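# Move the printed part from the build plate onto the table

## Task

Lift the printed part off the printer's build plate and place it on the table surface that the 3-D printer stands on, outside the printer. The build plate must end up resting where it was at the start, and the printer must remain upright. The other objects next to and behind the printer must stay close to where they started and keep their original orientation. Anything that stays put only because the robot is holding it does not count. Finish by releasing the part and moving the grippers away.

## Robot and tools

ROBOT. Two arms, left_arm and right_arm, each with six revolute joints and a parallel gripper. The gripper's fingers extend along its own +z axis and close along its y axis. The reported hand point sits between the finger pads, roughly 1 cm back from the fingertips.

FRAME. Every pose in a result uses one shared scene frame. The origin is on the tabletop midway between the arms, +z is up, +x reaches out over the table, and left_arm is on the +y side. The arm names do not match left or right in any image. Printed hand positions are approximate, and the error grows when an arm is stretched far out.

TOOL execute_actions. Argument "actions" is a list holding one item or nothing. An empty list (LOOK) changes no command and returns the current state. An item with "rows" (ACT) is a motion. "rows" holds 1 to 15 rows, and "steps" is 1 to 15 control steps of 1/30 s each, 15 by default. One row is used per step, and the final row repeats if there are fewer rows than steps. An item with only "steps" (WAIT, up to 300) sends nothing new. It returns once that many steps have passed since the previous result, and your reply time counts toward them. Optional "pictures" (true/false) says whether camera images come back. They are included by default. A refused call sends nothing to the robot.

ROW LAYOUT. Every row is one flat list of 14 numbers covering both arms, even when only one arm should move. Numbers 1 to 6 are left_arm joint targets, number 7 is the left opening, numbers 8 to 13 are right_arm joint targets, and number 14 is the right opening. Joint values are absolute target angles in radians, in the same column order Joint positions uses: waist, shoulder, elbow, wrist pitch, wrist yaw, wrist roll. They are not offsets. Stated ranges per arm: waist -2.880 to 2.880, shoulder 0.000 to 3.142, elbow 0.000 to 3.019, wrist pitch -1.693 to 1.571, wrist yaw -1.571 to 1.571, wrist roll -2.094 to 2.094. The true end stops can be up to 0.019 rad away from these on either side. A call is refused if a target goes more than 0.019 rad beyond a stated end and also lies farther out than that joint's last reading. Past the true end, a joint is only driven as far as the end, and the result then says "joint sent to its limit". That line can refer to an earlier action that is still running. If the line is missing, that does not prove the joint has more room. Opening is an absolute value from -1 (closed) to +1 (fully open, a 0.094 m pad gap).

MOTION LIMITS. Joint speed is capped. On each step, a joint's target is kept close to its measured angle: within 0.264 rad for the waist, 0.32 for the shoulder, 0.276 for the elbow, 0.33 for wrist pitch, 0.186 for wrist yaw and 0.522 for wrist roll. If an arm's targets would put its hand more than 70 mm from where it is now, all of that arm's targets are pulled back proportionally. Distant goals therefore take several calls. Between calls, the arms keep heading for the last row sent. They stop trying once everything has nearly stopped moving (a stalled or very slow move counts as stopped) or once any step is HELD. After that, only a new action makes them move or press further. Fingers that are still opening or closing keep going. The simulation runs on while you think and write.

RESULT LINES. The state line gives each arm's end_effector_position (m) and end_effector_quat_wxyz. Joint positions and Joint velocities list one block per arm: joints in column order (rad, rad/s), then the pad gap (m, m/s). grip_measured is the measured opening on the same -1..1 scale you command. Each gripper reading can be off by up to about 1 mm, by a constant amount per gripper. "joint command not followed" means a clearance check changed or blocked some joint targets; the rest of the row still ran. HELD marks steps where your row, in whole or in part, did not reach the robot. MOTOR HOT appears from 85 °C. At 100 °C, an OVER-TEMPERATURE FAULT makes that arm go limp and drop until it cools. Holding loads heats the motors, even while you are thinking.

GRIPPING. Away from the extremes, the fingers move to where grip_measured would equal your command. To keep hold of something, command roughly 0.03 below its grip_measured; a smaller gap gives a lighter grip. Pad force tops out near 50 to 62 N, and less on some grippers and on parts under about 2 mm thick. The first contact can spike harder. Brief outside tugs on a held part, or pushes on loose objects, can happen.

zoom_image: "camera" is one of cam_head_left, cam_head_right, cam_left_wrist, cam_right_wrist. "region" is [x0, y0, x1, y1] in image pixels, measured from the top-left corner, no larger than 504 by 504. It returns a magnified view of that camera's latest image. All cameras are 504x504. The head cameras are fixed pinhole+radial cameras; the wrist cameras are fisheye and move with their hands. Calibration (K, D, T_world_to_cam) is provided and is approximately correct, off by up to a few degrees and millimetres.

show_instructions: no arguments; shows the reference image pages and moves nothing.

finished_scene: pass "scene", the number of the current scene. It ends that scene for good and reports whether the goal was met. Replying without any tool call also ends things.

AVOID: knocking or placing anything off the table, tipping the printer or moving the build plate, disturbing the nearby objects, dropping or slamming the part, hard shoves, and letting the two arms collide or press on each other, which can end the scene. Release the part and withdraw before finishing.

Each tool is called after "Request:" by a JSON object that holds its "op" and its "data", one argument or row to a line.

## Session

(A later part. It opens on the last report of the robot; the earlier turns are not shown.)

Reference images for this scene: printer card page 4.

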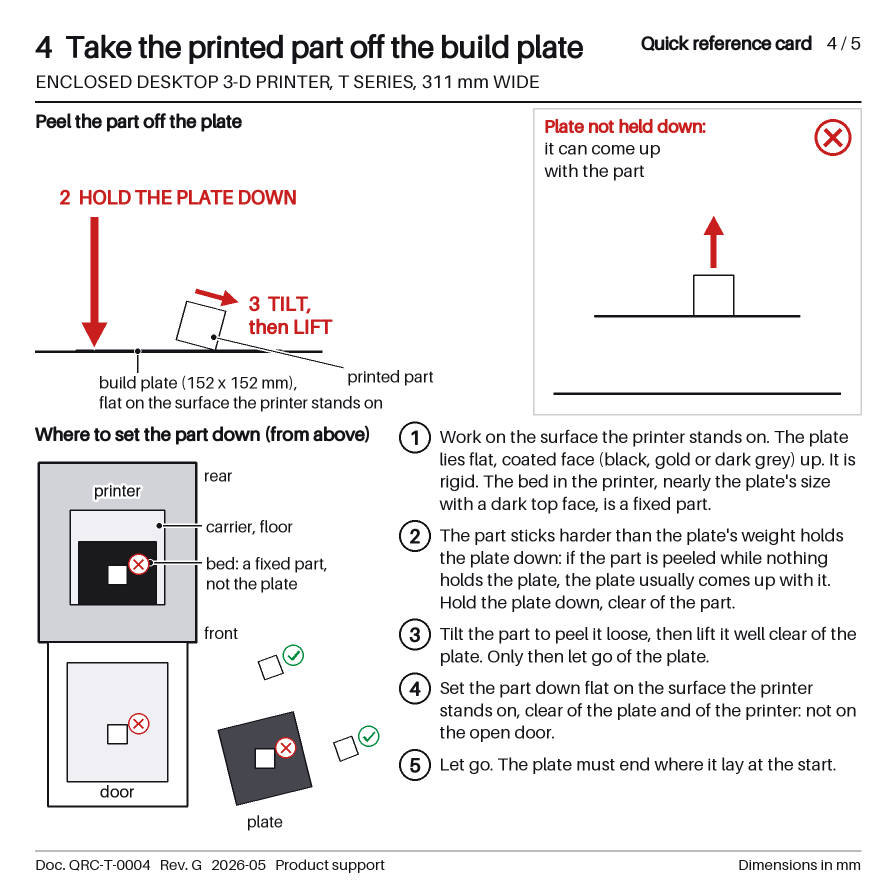

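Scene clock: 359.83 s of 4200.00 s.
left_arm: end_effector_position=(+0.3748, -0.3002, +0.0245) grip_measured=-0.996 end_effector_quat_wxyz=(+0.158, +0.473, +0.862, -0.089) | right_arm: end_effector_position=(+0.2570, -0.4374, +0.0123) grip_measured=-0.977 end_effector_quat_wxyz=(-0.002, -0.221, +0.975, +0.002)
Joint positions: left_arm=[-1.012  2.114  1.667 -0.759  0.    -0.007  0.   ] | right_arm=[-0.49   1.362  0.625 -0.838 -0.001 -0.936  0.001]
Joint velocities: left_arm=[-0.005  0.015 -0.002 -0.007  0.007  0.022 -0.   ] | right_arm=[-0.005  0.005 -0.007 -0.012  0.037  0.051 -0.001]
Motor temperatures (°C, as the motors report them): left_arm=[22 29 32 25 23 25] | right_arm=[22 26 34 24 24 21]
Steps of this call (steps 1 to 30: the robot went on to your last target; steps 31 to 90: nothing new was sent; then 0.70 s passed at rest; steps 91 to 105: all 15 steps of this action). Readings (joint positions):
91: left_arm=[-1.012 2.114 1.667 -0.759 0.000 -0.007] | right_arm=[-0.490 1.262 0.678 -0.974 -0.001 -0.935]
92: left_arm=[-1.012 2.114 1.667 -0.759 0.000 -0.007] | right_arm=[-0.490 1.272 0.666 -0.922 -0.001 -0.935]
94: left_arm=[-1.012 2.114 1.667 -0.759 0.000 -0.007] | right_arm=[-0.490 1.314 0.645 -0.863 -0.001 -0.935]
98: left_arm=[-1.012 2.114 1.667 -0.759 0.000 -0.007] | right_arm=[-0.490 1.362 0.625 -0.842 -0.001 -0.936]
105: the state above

Request:
{"op": "execute_actions", "data": {
  "actions": [
    {"rows": [
[-1.02,2.1447,1.6505,-0.7558,0,0,-1,-0.4931,1.3721,0.6271,-0.8258,0,-0.95,-1.0],
[-1.02,2.1447,1.6505,-0.7558,0,0,-1,-0.4899,1.3798,0.6349,-0.8259,0,-0.95,-1.0],
[-1.02,2.1447,1.6505,-0.7558,0,0,-1,-0.4867,1.3875,0.6428,-0.8261,0,-0.95,-1.0],
[-1.02,2.1447,1.6505,-0.7558,0,0,-1,-0.4836,1.3952,0.6507,-0.8263,0,-0.95,-1.0],
[-1.02,2.1447,1.6505,-0.7558,0,0,-1,-0.4804,1.4029,0.6585,-0.8264,0,-0.95,-1.0],
[-1.02,2.1447,1.6505,-0.7558,0,0,-1,-0.4772,1.4106,0.6664,-0.8266,0,-0.95,-1.0],
[-1.02,2.1447,1.6505,-0.7558,0,0,-1,-0.4740,1.4183,0.6743,-0.8268,0,-0.95,-1.0],
[-1.02,2.1447,1.6505,-0.7558,0,0,-1,-0.4708,1.4260,0.6822,-0.8269,0,-0.95,-1.0],
[-1.02,2.1447,1.6505,-0.7558,0,0,-1,-0.4676,1.4337,0.6900,-0.8271,0,-0.95,-1.0],
[-1.02,2.1447,1.6505,-0.7558,0,0,-1,-0.4644,1.4414,0.6979,-0.8273,0,-0.95,-1.0],
[-1.02,2.1447,1.6505,-0.7558,0,0,-1,-0.4612,1.4491,0.7058,-0.8274,0,-0.95,-1.0],
[-1.02,2.1447,1.6505,-0.7558,0,0,-1,-0.4581,1.4568,0.7136,-0.8276,0,-0.95,-1.0],
[-1.02,2.1447,1.6505,-0.7558,0,0,-1,-0.4549,1.4645,0.7215,-0.8278,0,-0.95,-1.0],
[-1.02,2.1447,1.6505,-0.7558,0,0,-1,-0.4517,1.4722,0.7294,-0.8279,0,-0.95,-1.0],
[-1.02,2.1447,1.6505,-0.7558,0,0,-1,-0.4485,1.4799,0.7372,-0.8281,0,-0.95,-1.0]
], "steps": 15}
  ],
  "pictures": false
}}

Request:
{"op": "execute_actions", "data": {
  "actions": [
    {"steps": 15}
  ],
  "pictures": true
}}

Scene clock: 371.00 s of 4200.00 s.
left_arm: end_effector_position=(+0.3748, -0.3002, +0.0245) grip_measured=-0.996 end_effector_quat_wxyz=(+0.158, +0.473, +0.862, -0.089) | right_arm: end_effector_position=(+0.2828, -0.4428, +0.0120) grip_measured=-0.977 end_effector_quat_wxyz=(-0.003, -0.234, +0.972, +0.001)
Joint positions: left_arm=[-1.012  2.114  1.667 -0.759  0.    -0.007  0.   ] | right_arm=[-0.465  1.429  0.691 -0.838  0.002 -0.936  0.001]
Joint velocities: left_arm=[-0.034  0.024 -0.022  0.002  0.095 -0.007 -0.   ] | right_arm=[ 0.063  0.239  0.222 -0.007 -0.037  0.066  0.001]
Motor temperatures (°C, as the motors report them): left_arm=[22 29 32 25 23 25] | right_arm=[22 26 33 24 24 21]
Steps of this call (steps 1 to 15: the robot went on to your last target; steps 16 to 90: nothing new was sent; then 7.67 s passed at rest; steps 91 to 105: all 15 steps of this action). Readings (joint positions):
91: left_arm=[-1.012 2.114 1.667 -0.759 0.000 -0.007] | right_arm=[-0.490 1.362 0.625 -0.838 -0.001 -0.936]
92: left_arm=[-1.012 2.114 1.667 -0.759 0.000 -0.007] | right_arm=[-0.490 1.362 0.625 -0.838 -0.001 -0.936]
94: left_arm=[-1.012 2.114 1.667 -0.759 0.000 -0.007] | right_arm=[-0.490 1.363 0.625 -0.838 -0.001 -0.936]
98: left_arm=[-1.012 2.114 1.667 -0.759 0.000 -0.007] | right_arm=[-0.486 1.371 0.632 -0.838 -0.001 -0.936]
105: the state above

Scene clock: 371.50 s of 4200.00 s.
left_arm: end_effector_position=(+0.3748, -0.3002, +0.0245) grip_measured=-0.996 end_effector_quat_wxyz=(+0.158, +0.473, +0.862, -0.089) | right_arm: end_effector_position=(+0.2906, -0.4446, +0.0122) grip_measured=-0.977 end_effector_quat_wxyz=(-0.002, -0.236, +0.972, -0.000)
Joint positions: left_arm=[-1.012  2.114  1.667 -0.759  0.    -0.007  0.   ] | right_arm=[-0.459  1.447  0.71  -0.838  0.003 -0.936  0.001]
Joint velocities: left_arm=[-0.005 -0.005  0.012  0.002 -0.081 -0.125  0.   ] | right_arm=[ 0.005 -0.015 -0.012  0.002  0.037  0.007 -0.   ]
Motor temperatures (°C, as the motors report them): left_arm=[22 29 32 25 23 25] | right_arm=[22 26 33 24 24 21]
Steps of this call (steps 1 to 15: the robot went on to your last target). Readings (joint positions):
1: left_arm=[-1.012 2.114 1.667 -0.759 0.000 -0.007] | right_arm=[-0.463 1.437 0.699 -0.838 0.003 -0.936]
2: left_arm=[-1.012 2.114 1.667 -0.759 0.000 -0.007] | right_arm=[-0.461 1.442 0.705 -0.838 0.003 -0.936]
4: left_arm=[-1.012 2.114 1.667 -0.759 0.000 -0.007] | right_arm=[-0.459 1.447 0.710 -0.838 0.003 -0.936]
8: left_arm=[-1.012 2.114 1.667 -0.759 0.000 -0.007] | right_arm=[-0.459 1.447 0.710 -0.838 0.003 -0.936]
15: the state above
camera_calibration (this result's frames):
cam_left_wrist: T_world_to_cam=[[-0.842372, -0.53866, -0.0159676, 0.159202], [-0.523831, 0.811507, 0.258954, 0.439771], [-0.126531, 0.2265, -0.965758, 0.261263], [0, 0, 0, 1]] pos_world=[0.397531, -0.330298, 0.140978]
cam_right_wrist: T_world_to_cam=[[0.468578, -0.883412, -0.00431503, -0.529689], [-0.711393, -0.380223, 0.591059, 0.0399235], [-0.523789, -0.273887, -0.806617, 0.16482], [0, 0, 0, 1]] pos_world=[0.362933, -0.407611, 0.107064]

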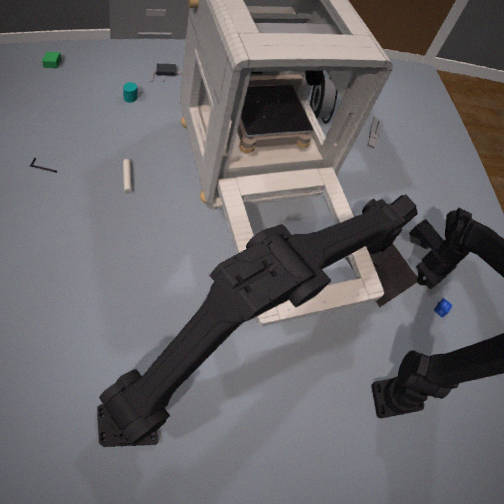

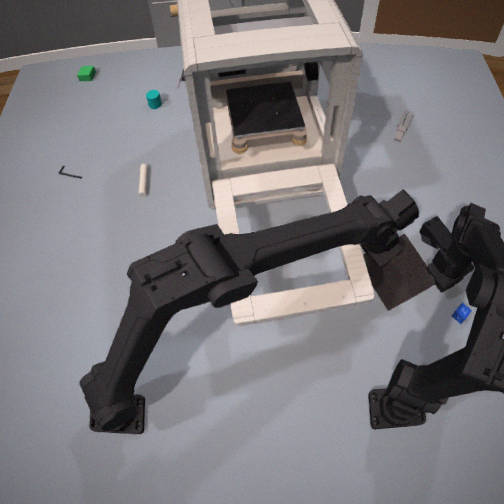

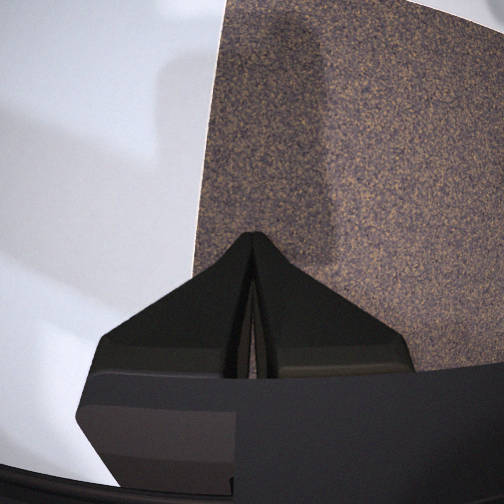

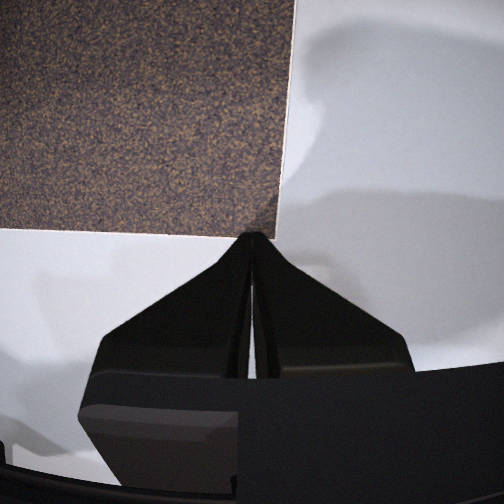

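Request:
{"op": "execute_actions", "data": {
  "actions": [
    {"rows": [[-1.02,2.1447,1.6505,-0.7558,0,0,-1,-0.4389,1.503,0.7608,-0.8286,0,-0.95,-1.0]], "steps": 15}
  ],
  "pictures": true
}}

Scene clock: 375.50 s of 4200.00 s.
left_arm: end_effector_position=(+0.3748, -0.3002, +0.0245) grip_measured=-0.996 end_effector_quat_wxyz=(+0.158, +0.473, +0.862, -0.089) | right_arm: end_effector_position=(+0.2989, -0.4456, +0.0123) grip_measured=-0.977 end_effector_quat_wxyz=(-0.002, -0.241, +0.971, -0.001)
Joint positions: left_arm=[-1.012  2.114  1.667 -0.759  0.    -0.007  0.   ] | right_arm=[-0.45   1.465  0.731 -0.838  0.004 -0.936  0.001]
Joint velocities: left_arm=[-0.005 -0.015 -0.012  0.007 -0.022 -0.037 -0.   ] | right_arm=[ 0.015 -0.024  0.017 -0.002  0.022 -0.007  0.001]
Motor temperatures (°C, as the motors report them): left_arm=[22 29 32 25 23 25] | right_arm=[22 26 34 24 24 21]
Steps of this call (steps 1 to 15: the robot went on to your last target; steps 16 to 90: nothing new was sent; then 0.50 s passed at rest; steps 91 to 105: all 15 steps of this action). Readings (joint positions):
91: left_arm=[-1.012 2.114 1.667 -0.759 0.000 -0.007] | right_arm=[-0.458 1.448 0.711 -0.838 0.003 -0.936]
92: left_arm=[-1.012 2.114 1.667 -0.759 0.000 -0.007] | right_arm=[-0.457 1.451 0.715 -0.838 0.003 -0.936]
94: left_arm=[-1.012 2.114 1.667 -0.759 0.000 -0.007] | right_arm=[-0.453 1.459 0.723 -0.838 0.004 -0.936]
98: left_arm=[-1.012 2.114 1.667 -0.759 0.000 -0.007] | right_arm=[-0.450 1.465 0.731 -0.838 0.004 -0.936]
105: the state above
camera_calibration (this result's frames):
cam_left_wrist: T_world_to_cam=[[-0.842372, -0.53866, -0.0159676, 0.159202], [-0.523831, 0.811507, 0.258954, 0.439771], [-0.126531, 0.2265, -0.965758, 0.261263], [0, 0, 0, 1]] pos_world=[0.397531, -0.330298, 0.140978]
cam_right_wrist: T_world_to_cam=[[0.475981, -0.879452, -0.0025447, -0.535044], [-0.709093, -0.385487, 0.590412, 0.0423796], [-0.52022, -0.279221, -0.807098, 0.165543], [0, 0, 0, 1]] pos_world=[0.370841, -0.407985, 0.107226]

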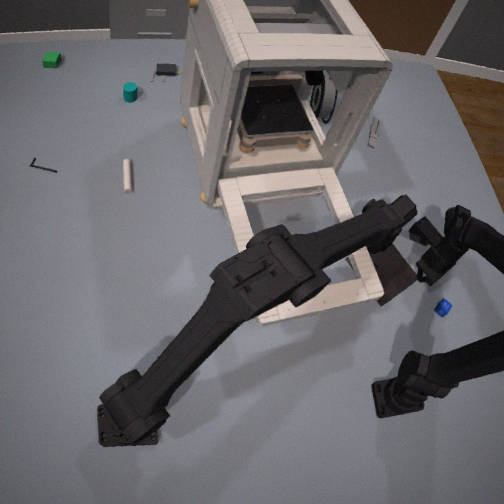

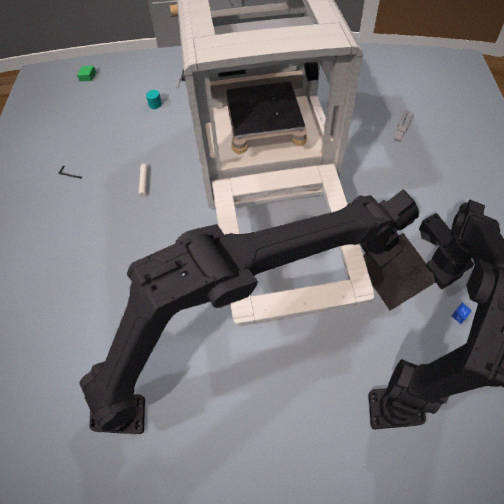

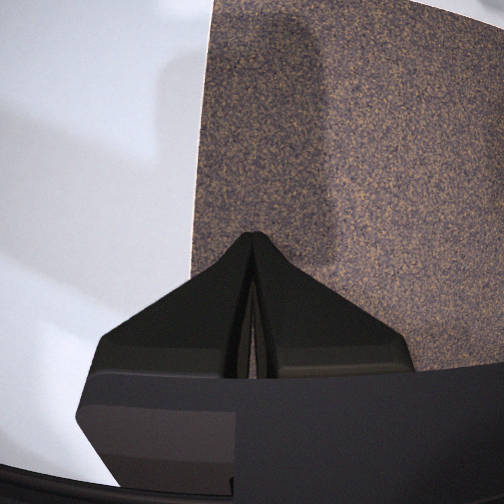

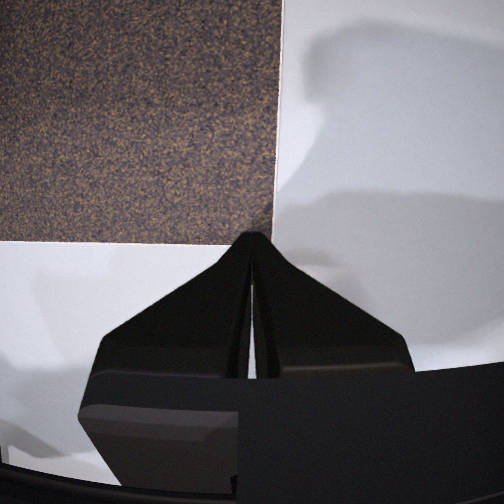

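Request:
{"op": "execute_actions", "data": {
  "actions": [
    {"rows": [[-1.02,2.03,1.667,-0.759,0,0,-1,-0.4389,1.33,0.731,-0.838,0,-0.95,-1.0]], "steps": 10}
  ],
  "pictures": false
}}

Request:
{"op": "execute_actions", "data": {
  "actions": [
    {"rows": [[-1.02,1.75,1.667,-0.759,0,0,-1,-0.4389,1.33,0.731,-0.838,0,-0.95,-1.0]], "steps": 12}
  ],
  "pictures": false
}}

Request:
{"op": "execute_actions", "data": {
  "actions": [
    {"rows": [[-1.02,0.30,0.474,-0.60,0,0,-1,-0.4389,1.33,0.731,-0.838,0,-0.95,-1.0]], "steps": 15}
  ],
  "pictures": false
}}

Scene clock: 385.57 s of 4200.00 s.
left_arm: end_effector_position=(+0.3772, -0.3041, +0.0701) grip_measured=-0.996 end_effector_quat_wxyz=(+0.186, +0.470, +0.856, -0.104) | right_arm: end_effector_position=(+0.3102, -0.4493, +0.0589) grip_measured=-0.977 end_effector_quat_wxyz=(+0.055, -0.242, +0.968, -0.048)
Joint positions: left_arm=[-1.012  2.046  1.664 -0.759  0.    -0.007  0.   ] | right_arm=[-0.446  1.313  0.725 -0.838  0.003 -0.936  0.001]
Joint velocities: left_arm=[-0.005 -0.122 -0.002 -0.002 -0.007  0.022  0.   ] | right_arm=[-0.005 -0.005 -0.002 -0.002 -0.066  0.022  0.   ]
Motor temperatures (°C, as the motors report them): left_arm=[22 29 32 25 23 25] | right_arm=[22 26 34 24 24 21]
Steps of this call (steps 1 to 15: the robot went on to your last target; steps 16 to 90: nothing new was sent; then 6.73 s passed at rest; steps 91 to 100: all 10 steps of this action). Readings (joint positions):
91: left_arm=[-1.012 2.110 1.667 -0.759 0.000 -0.007] | right_arm=[-0.450 1.457 0.731 -0.838 0.004 -0.936]
92: left_arm=[-1.012 2.106 1.664 -0.759 0.000 -0.007] | right_arm=[-0.449 1.441 0.727 -0.838 0.004 -0.936]
94: left_arm=[-1.012 2.092 1.664 -0.759 0.000 -0.007] | right_arm=[-0.447 1.390 0.725 -0.838 0.004 -0.936]
98: left_arm=[-1.012 2.057 1.664 -0.759 0.000 -0.007] | right_arm=[-0.446 1.317 0.725 -0.838 0.003 -0.936]
100: the state above

Scene clock: 385.97 s of 4200.00 s.
left_arm: end_effector_position=(+0.3749, -0.3003, +0.2165) grip_measured=-0.996 end_effector_quat_wxyz=(+0.274, +0.457, +0.832, -0.154) | right_arm: end_effector_position=(+0.3102, -0.4493, +0.0586) grip_measured=-0.977 end_effector_quat_wxyz=(+0.055, -0.242, +0.968, -0.047)
Joint positions: left_arm=[-1.012  1.83   1.659 -0.76   0.    -0.007  0.   ] | right_arm=[-0.446  1.314  0.725 -0.838  0.003 -0.936  0.001]
Joint velocities: left_arm=[-0.005 -0.737 -0.002 -0.022  0.022  0.037 -0.001] | right_arm=[ 0.005 -0.005 -0.027  0.012 -0.007 -0.051  0.001]
Motor temperatures (°C, as the motors report them): left_arm=[22 29 32 25 23 25] | right_arm=[22 26 34 24 24 21]
Steps of this call (steps 1 to 12: all 12 steps of this action). Readings (joint positions):
1: left_arm=[-1.012 2.037 1.664 -0.759 0.000 -0.007] | right_arm=[-0.446 1.314 0.725 -0.838 0.003 -0.936]
2: left_arm=[-1.012 2.028 1.660 -0.760 0.000 -0.007] | right_arm=[-0.446 1.314 0.725 -0.838 0.003 -0.936]
4: left_arm=[-1.012 2.002 1.659 -0.760 0.000 -0.007] | right_arm=[-0.446 1.314 0.725 -0.838 0.003 -0.936]
8: left_arm=[-1.012 1.925 1.659 -0.760 0.000 -0.007] | right_arm=[-0.446 1.314 0.725 -0.838 0.003 -0.936]
12: the state above

Scene clock: 386.47 s of 4200.00 s.
left_arm: end_effector_position=(+0.2147, -0.0442, +0.3100) grip_measured=-0.996 end_effector_quat_wxyz=(+0.394, +0.429, +0.782, -0.221) | right_arm: end_effector_position=(+0.3102, -0.4493, +0.0586) grip_measured=-0.977 end_effector_quat_wxyz=(+0.055, -0.242, +0.968, -0.047)
Joint positions: left_arm=[-1.012  0.858  0.842 -0.618  0.    -0.007  0.   ] | right_arm=[-0.446  1.314  0.725 -0.838  0.003 -0.936  0.001]
Joint velocities: left_arm=[-0.015 -2.379 -1.639  0.066  0.007  0.022 -0.001] | right_arm=[-0.005 -0.005  0.012  0.007  0.007 -0.007  0.   ]
Motor temperatures (°C, as the motors report them): left_arm=[22 29 32 25 23 25] | right_arm=[22 26 34 24 24 21]
Steps of this call (steps 1 to 15: all 15 steps of this action). Readings (joint positions):
1: left_arm=[-1.012 1.797 1.637 -0.737 0.000 -0.007] | right_arm=[-0.446 1.314 0.725 -0.838 0.003 -0.936]
2: left_arm=[-1.012 1.746 1.588 -0.701 0.000 -0.007] | right_arm=[-0.446 1.314 0.725 -0.838 0.003 -0.936]
4: left_arm=[-1.012 1.632 1.476 -0.668 0.000 -0.007] | right_arm=[-0.446 1.314 0.725 -0.838 0.003 -0.936]
8: left_arm=[-1.012 1.378 1.249 -0.636 0.000 -0.007] | right_arm=[-0.446 1.314 0.725 -0.838 0.003 -0.936]
15: the state above

Left arm is clearing well above the door. Now move the right wrist camera to the viewing pose to verify the plate.

Request:
{"op": "execute_actions", "data": {
  "actions": [
    {"rows": [[-1.02,0.30,0.474,-0.60,0,0,-1,-0.146,0.8319,0.6351,-0.7632,0,0,-1.0]], "steps": 15}
  ],
  "pictures": false
}}

Request:
{"op": "execute_actions", "data": {
  "actions": [
    {"steps": 15}
  ],
  "pictures": true
}}

Scene clock: 389.90 s of 4200.00 s.
left_arm: end_effector_position=(+0.1475, +0.0632, +0.2684) grip_measured=-0.996 end_effector_quat_wxyz=(+0.469, +0.406, +0.739, -0.262) | right_arm: end_effector_position=(+0.3261, -0.3462, +0.1944) grip_measured=-0.977 end_effector_quat_wxyz=(+0.315, +0.024, +0.948, -0.035)
Joint positions: left_arm=[-1.012  0.298  0.471 -0.609  0.    -0.007  0.   ] | right_arm=[-0.14   0.791  0.642 -0.777 -0.001 -0.088  0.001]
Joint velocities: left_arm=[ 0.005 -0.005 -0.002 -0.012 -0.022 -0.007  0.   ] | right_arm=[-0.024  0.405 -0.007 -0.022  0.037  0.491  0.001]
Motor temperatures (°C, as the motors report them): left_arm=[22 29 33 25 23 25] | right_arm=[22 26 34 24 24 21]
Steps of this call (steps 1 to 30: the robot went on to your last target; steps 31 to 88: nothing new was sent; steps 89 to 103: all 15 steps of this action). Readings (joint positions):
89: left_arm=[-1.012 0.298 0.471 -0.609 0.000 -0.007] | right_arm=[-0.433 1.302 0.718 -0.830 0.008 -0.889]
90: left_arm=[-1.012 0.298 0.471 -0.609 0.000 -0.007] | right_arm=[-0.400 1.272 0.701 -0.815 0.010 -0.826]
92: left_arm=[-1.012 0.298 0.471 -0.609 0.000 -0.007] | right_arm=[-0.297 1.172 0.668 -0.804 0.009 -0.700]
96: left_arm=[-1.012 0.298 0.471 -0.609 0.000 -0.007] | right_arm=[-0.141 0.897 0.642 -0.790 -0.001 -0.368]
103: the state above

Scene clock: 390.40 s of 4200.00 s.
left_arm: end_effector_position=(+0.1475, +0.0632, +0.2684) grip_measured=-0.996 end_effector_quat_wxyz=(+0.469, +0.406, +0.739, -0.262) | right_arm: end_effector_position=(+0.3276, -0.3464, +0.1807) grip_measured=-0.977 end_effector_quat_wxyz=(+0.296, +0.058, +0.953, -0.023)
Joint positions: left_arm=[-1.012  0.298  0.471 -0.609  0.    -0.007  0.   ] | right_arm=[-0.14   0.83   0.639 -0.777 -0.001 -0.017  0.001]
Joint velocities: left_arm=[-0.005 -0.015 -0.002 -0.007 -0.037 -0.066 -0.001] | right_arm=[-0.015 -0.005 -0.032  0.007 -0.037  0.007  0.   ]
Motor temperatures (°C, as the motors report them): left_arm=[22 29 33 25 23 25] | right_arm=[22 26 34 24 24 21]
Steps of this call (steps 1 to 15: the robot went on to your last target). Readings (joint positions):
1: left_arm=[-1.012 0.298 0.471 -0.609 0.000 -0.007] | right_arm=[-0.140 0.804 0.642 -0.777 -0.001 -0.073]
2: left_arm=[-1.012 0.298 0.471 -0.609 0.000 -0.007] | right_arm=[-0.140 0.815 0.641 -0.777 -0.001 -0.062]
4: left_arm=[-1.012 0.298 0.471 -0.609 0.000 -0.007] | right_arm=[-0.140 0.828 0.640 -0.777 -0.001 -0.045]
8: left_arm=[-1.012 0.298 0.471 -0.609 0.000 -0.007] | right_arm=[-0.140 0.830 0.639 -0.777 -0.001 -0.027]
15: the state above
camera_calibration (this result's frames):
cam_left_wrist: T_world_to_cam=[[-0.837961, -0.545711, -0.00453987, 0.164082], [-0.474799, 0.733125, -0.486923, 0.160445], [0.269047, -0.405867, -0.873433, 0.342609], [0, 0, 0, 1]] pos_world=[0.121496, 0.110969, 0.378115]
cam_right_wrist: T_world_to_cam=[[-0.114273, -0.99338, 0.0117393, -0.309651], [-0.993099, 0.114539, 0.0251936, 0.369902], [-0.0263714, -0.00877933, -0.999614, 0.310725], [0, 0, 0, 1]] pos_world=[0.340159, -0.347242, 0.304921]

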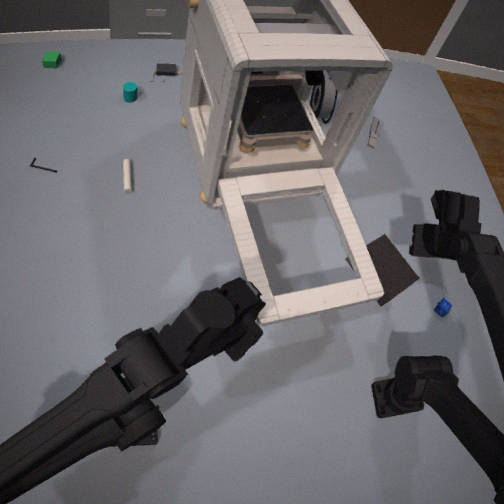

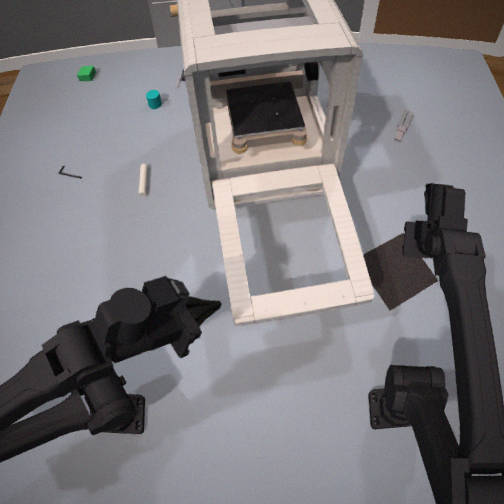

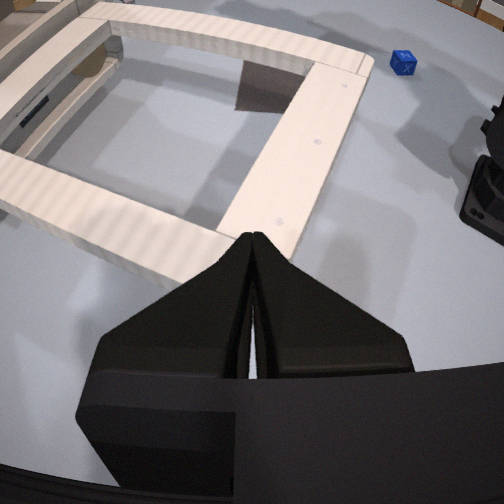

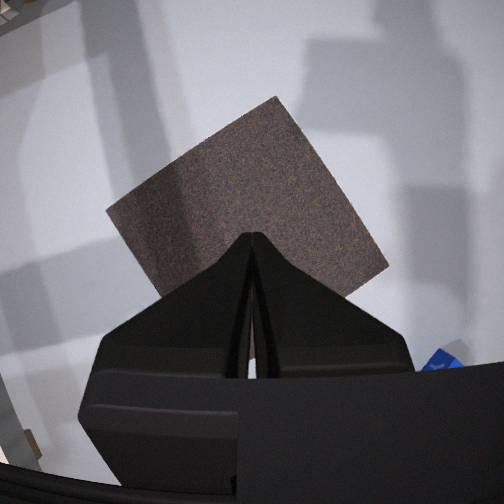

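Request:
{"op": "execute_actions", "data": {
  "actions": [
    {"rows": [[-1.02,0.30,0.474,-0.60,0,0,-1,0.0,0.30,0.474,-0.60,0,0,-1.0]], "steps": 15}
  ],
  "pictures": false
}}

Request:
{"op": "finished_scene", "data": {
  "scene": 2
}}

Scene clock: 398.67 s of 4200.00 s.
left_arm: end_effector_position=(+0.1475, +0.0632, +0.2684) grip_measured=-0.996 end_effector_quat_wxyz=(+0.469, +0.406, +0.739, -0.262) | right_arm: end_effector_position=(+0.2771, -0.2985, +0.2679) grip_measured=-0.977 end_effector_quat_wxyz=(+0.539, -0.009, +0.843, -0.001)
Joint positions: left_arm=[-1.012  0.298  0.471 -0.609  0.    -0.007  0.   ] | right_arm=[ 0.007  0.288  0.467 -0.612 -0.001 -0.013  0.001]
Joint velocities: left_arm=[-0.015  0.005  0.002  0.007 -0.066 -0.081 -0.   ] | right_arm=[-0.005  0.317  0.002 -0.002  0.051 -0.037  0.001]
Motor temperatures (°C, as the motors report them): left_arm=[22 28 34 25 23 25] | right_arm=[22 26 34 24 24 21]
Steps of this call (steps 1 to 15: the robot went on to your last target; steps 16 to 90: nothing new was sent; then 4.77 s passed at rest; steps 91 to 105: all 15 steps of this action). Readings (joint positions):
91: left_arm=[-1.012 0.298 0.471 -0.609 0.000 -0.007] | right_arm=[-0.129 0.810 0.619 -0.743 0.004 -0.014]
92: left_arm=[-1.012 0.298 0.471 -0.609 0.000 -0.007] | right_arm=[-0.098 0.755 0.576 -0.683 0.005 -0.013]
94: left_arm=[-1.012 0.298 0.471 -0.609 0.000 -0.007] | right_arm=[-0.025 0.577 0.494 -0.646 0.001 -0.013]
98: left_arm=[-1.012 0.298 0.471 -0.609 0.000 -0.007] | right_arm=[0.010 0.261 0.464 -0.629 -0.001 -0.013]
105: the state above

The scene is finished: the task was done.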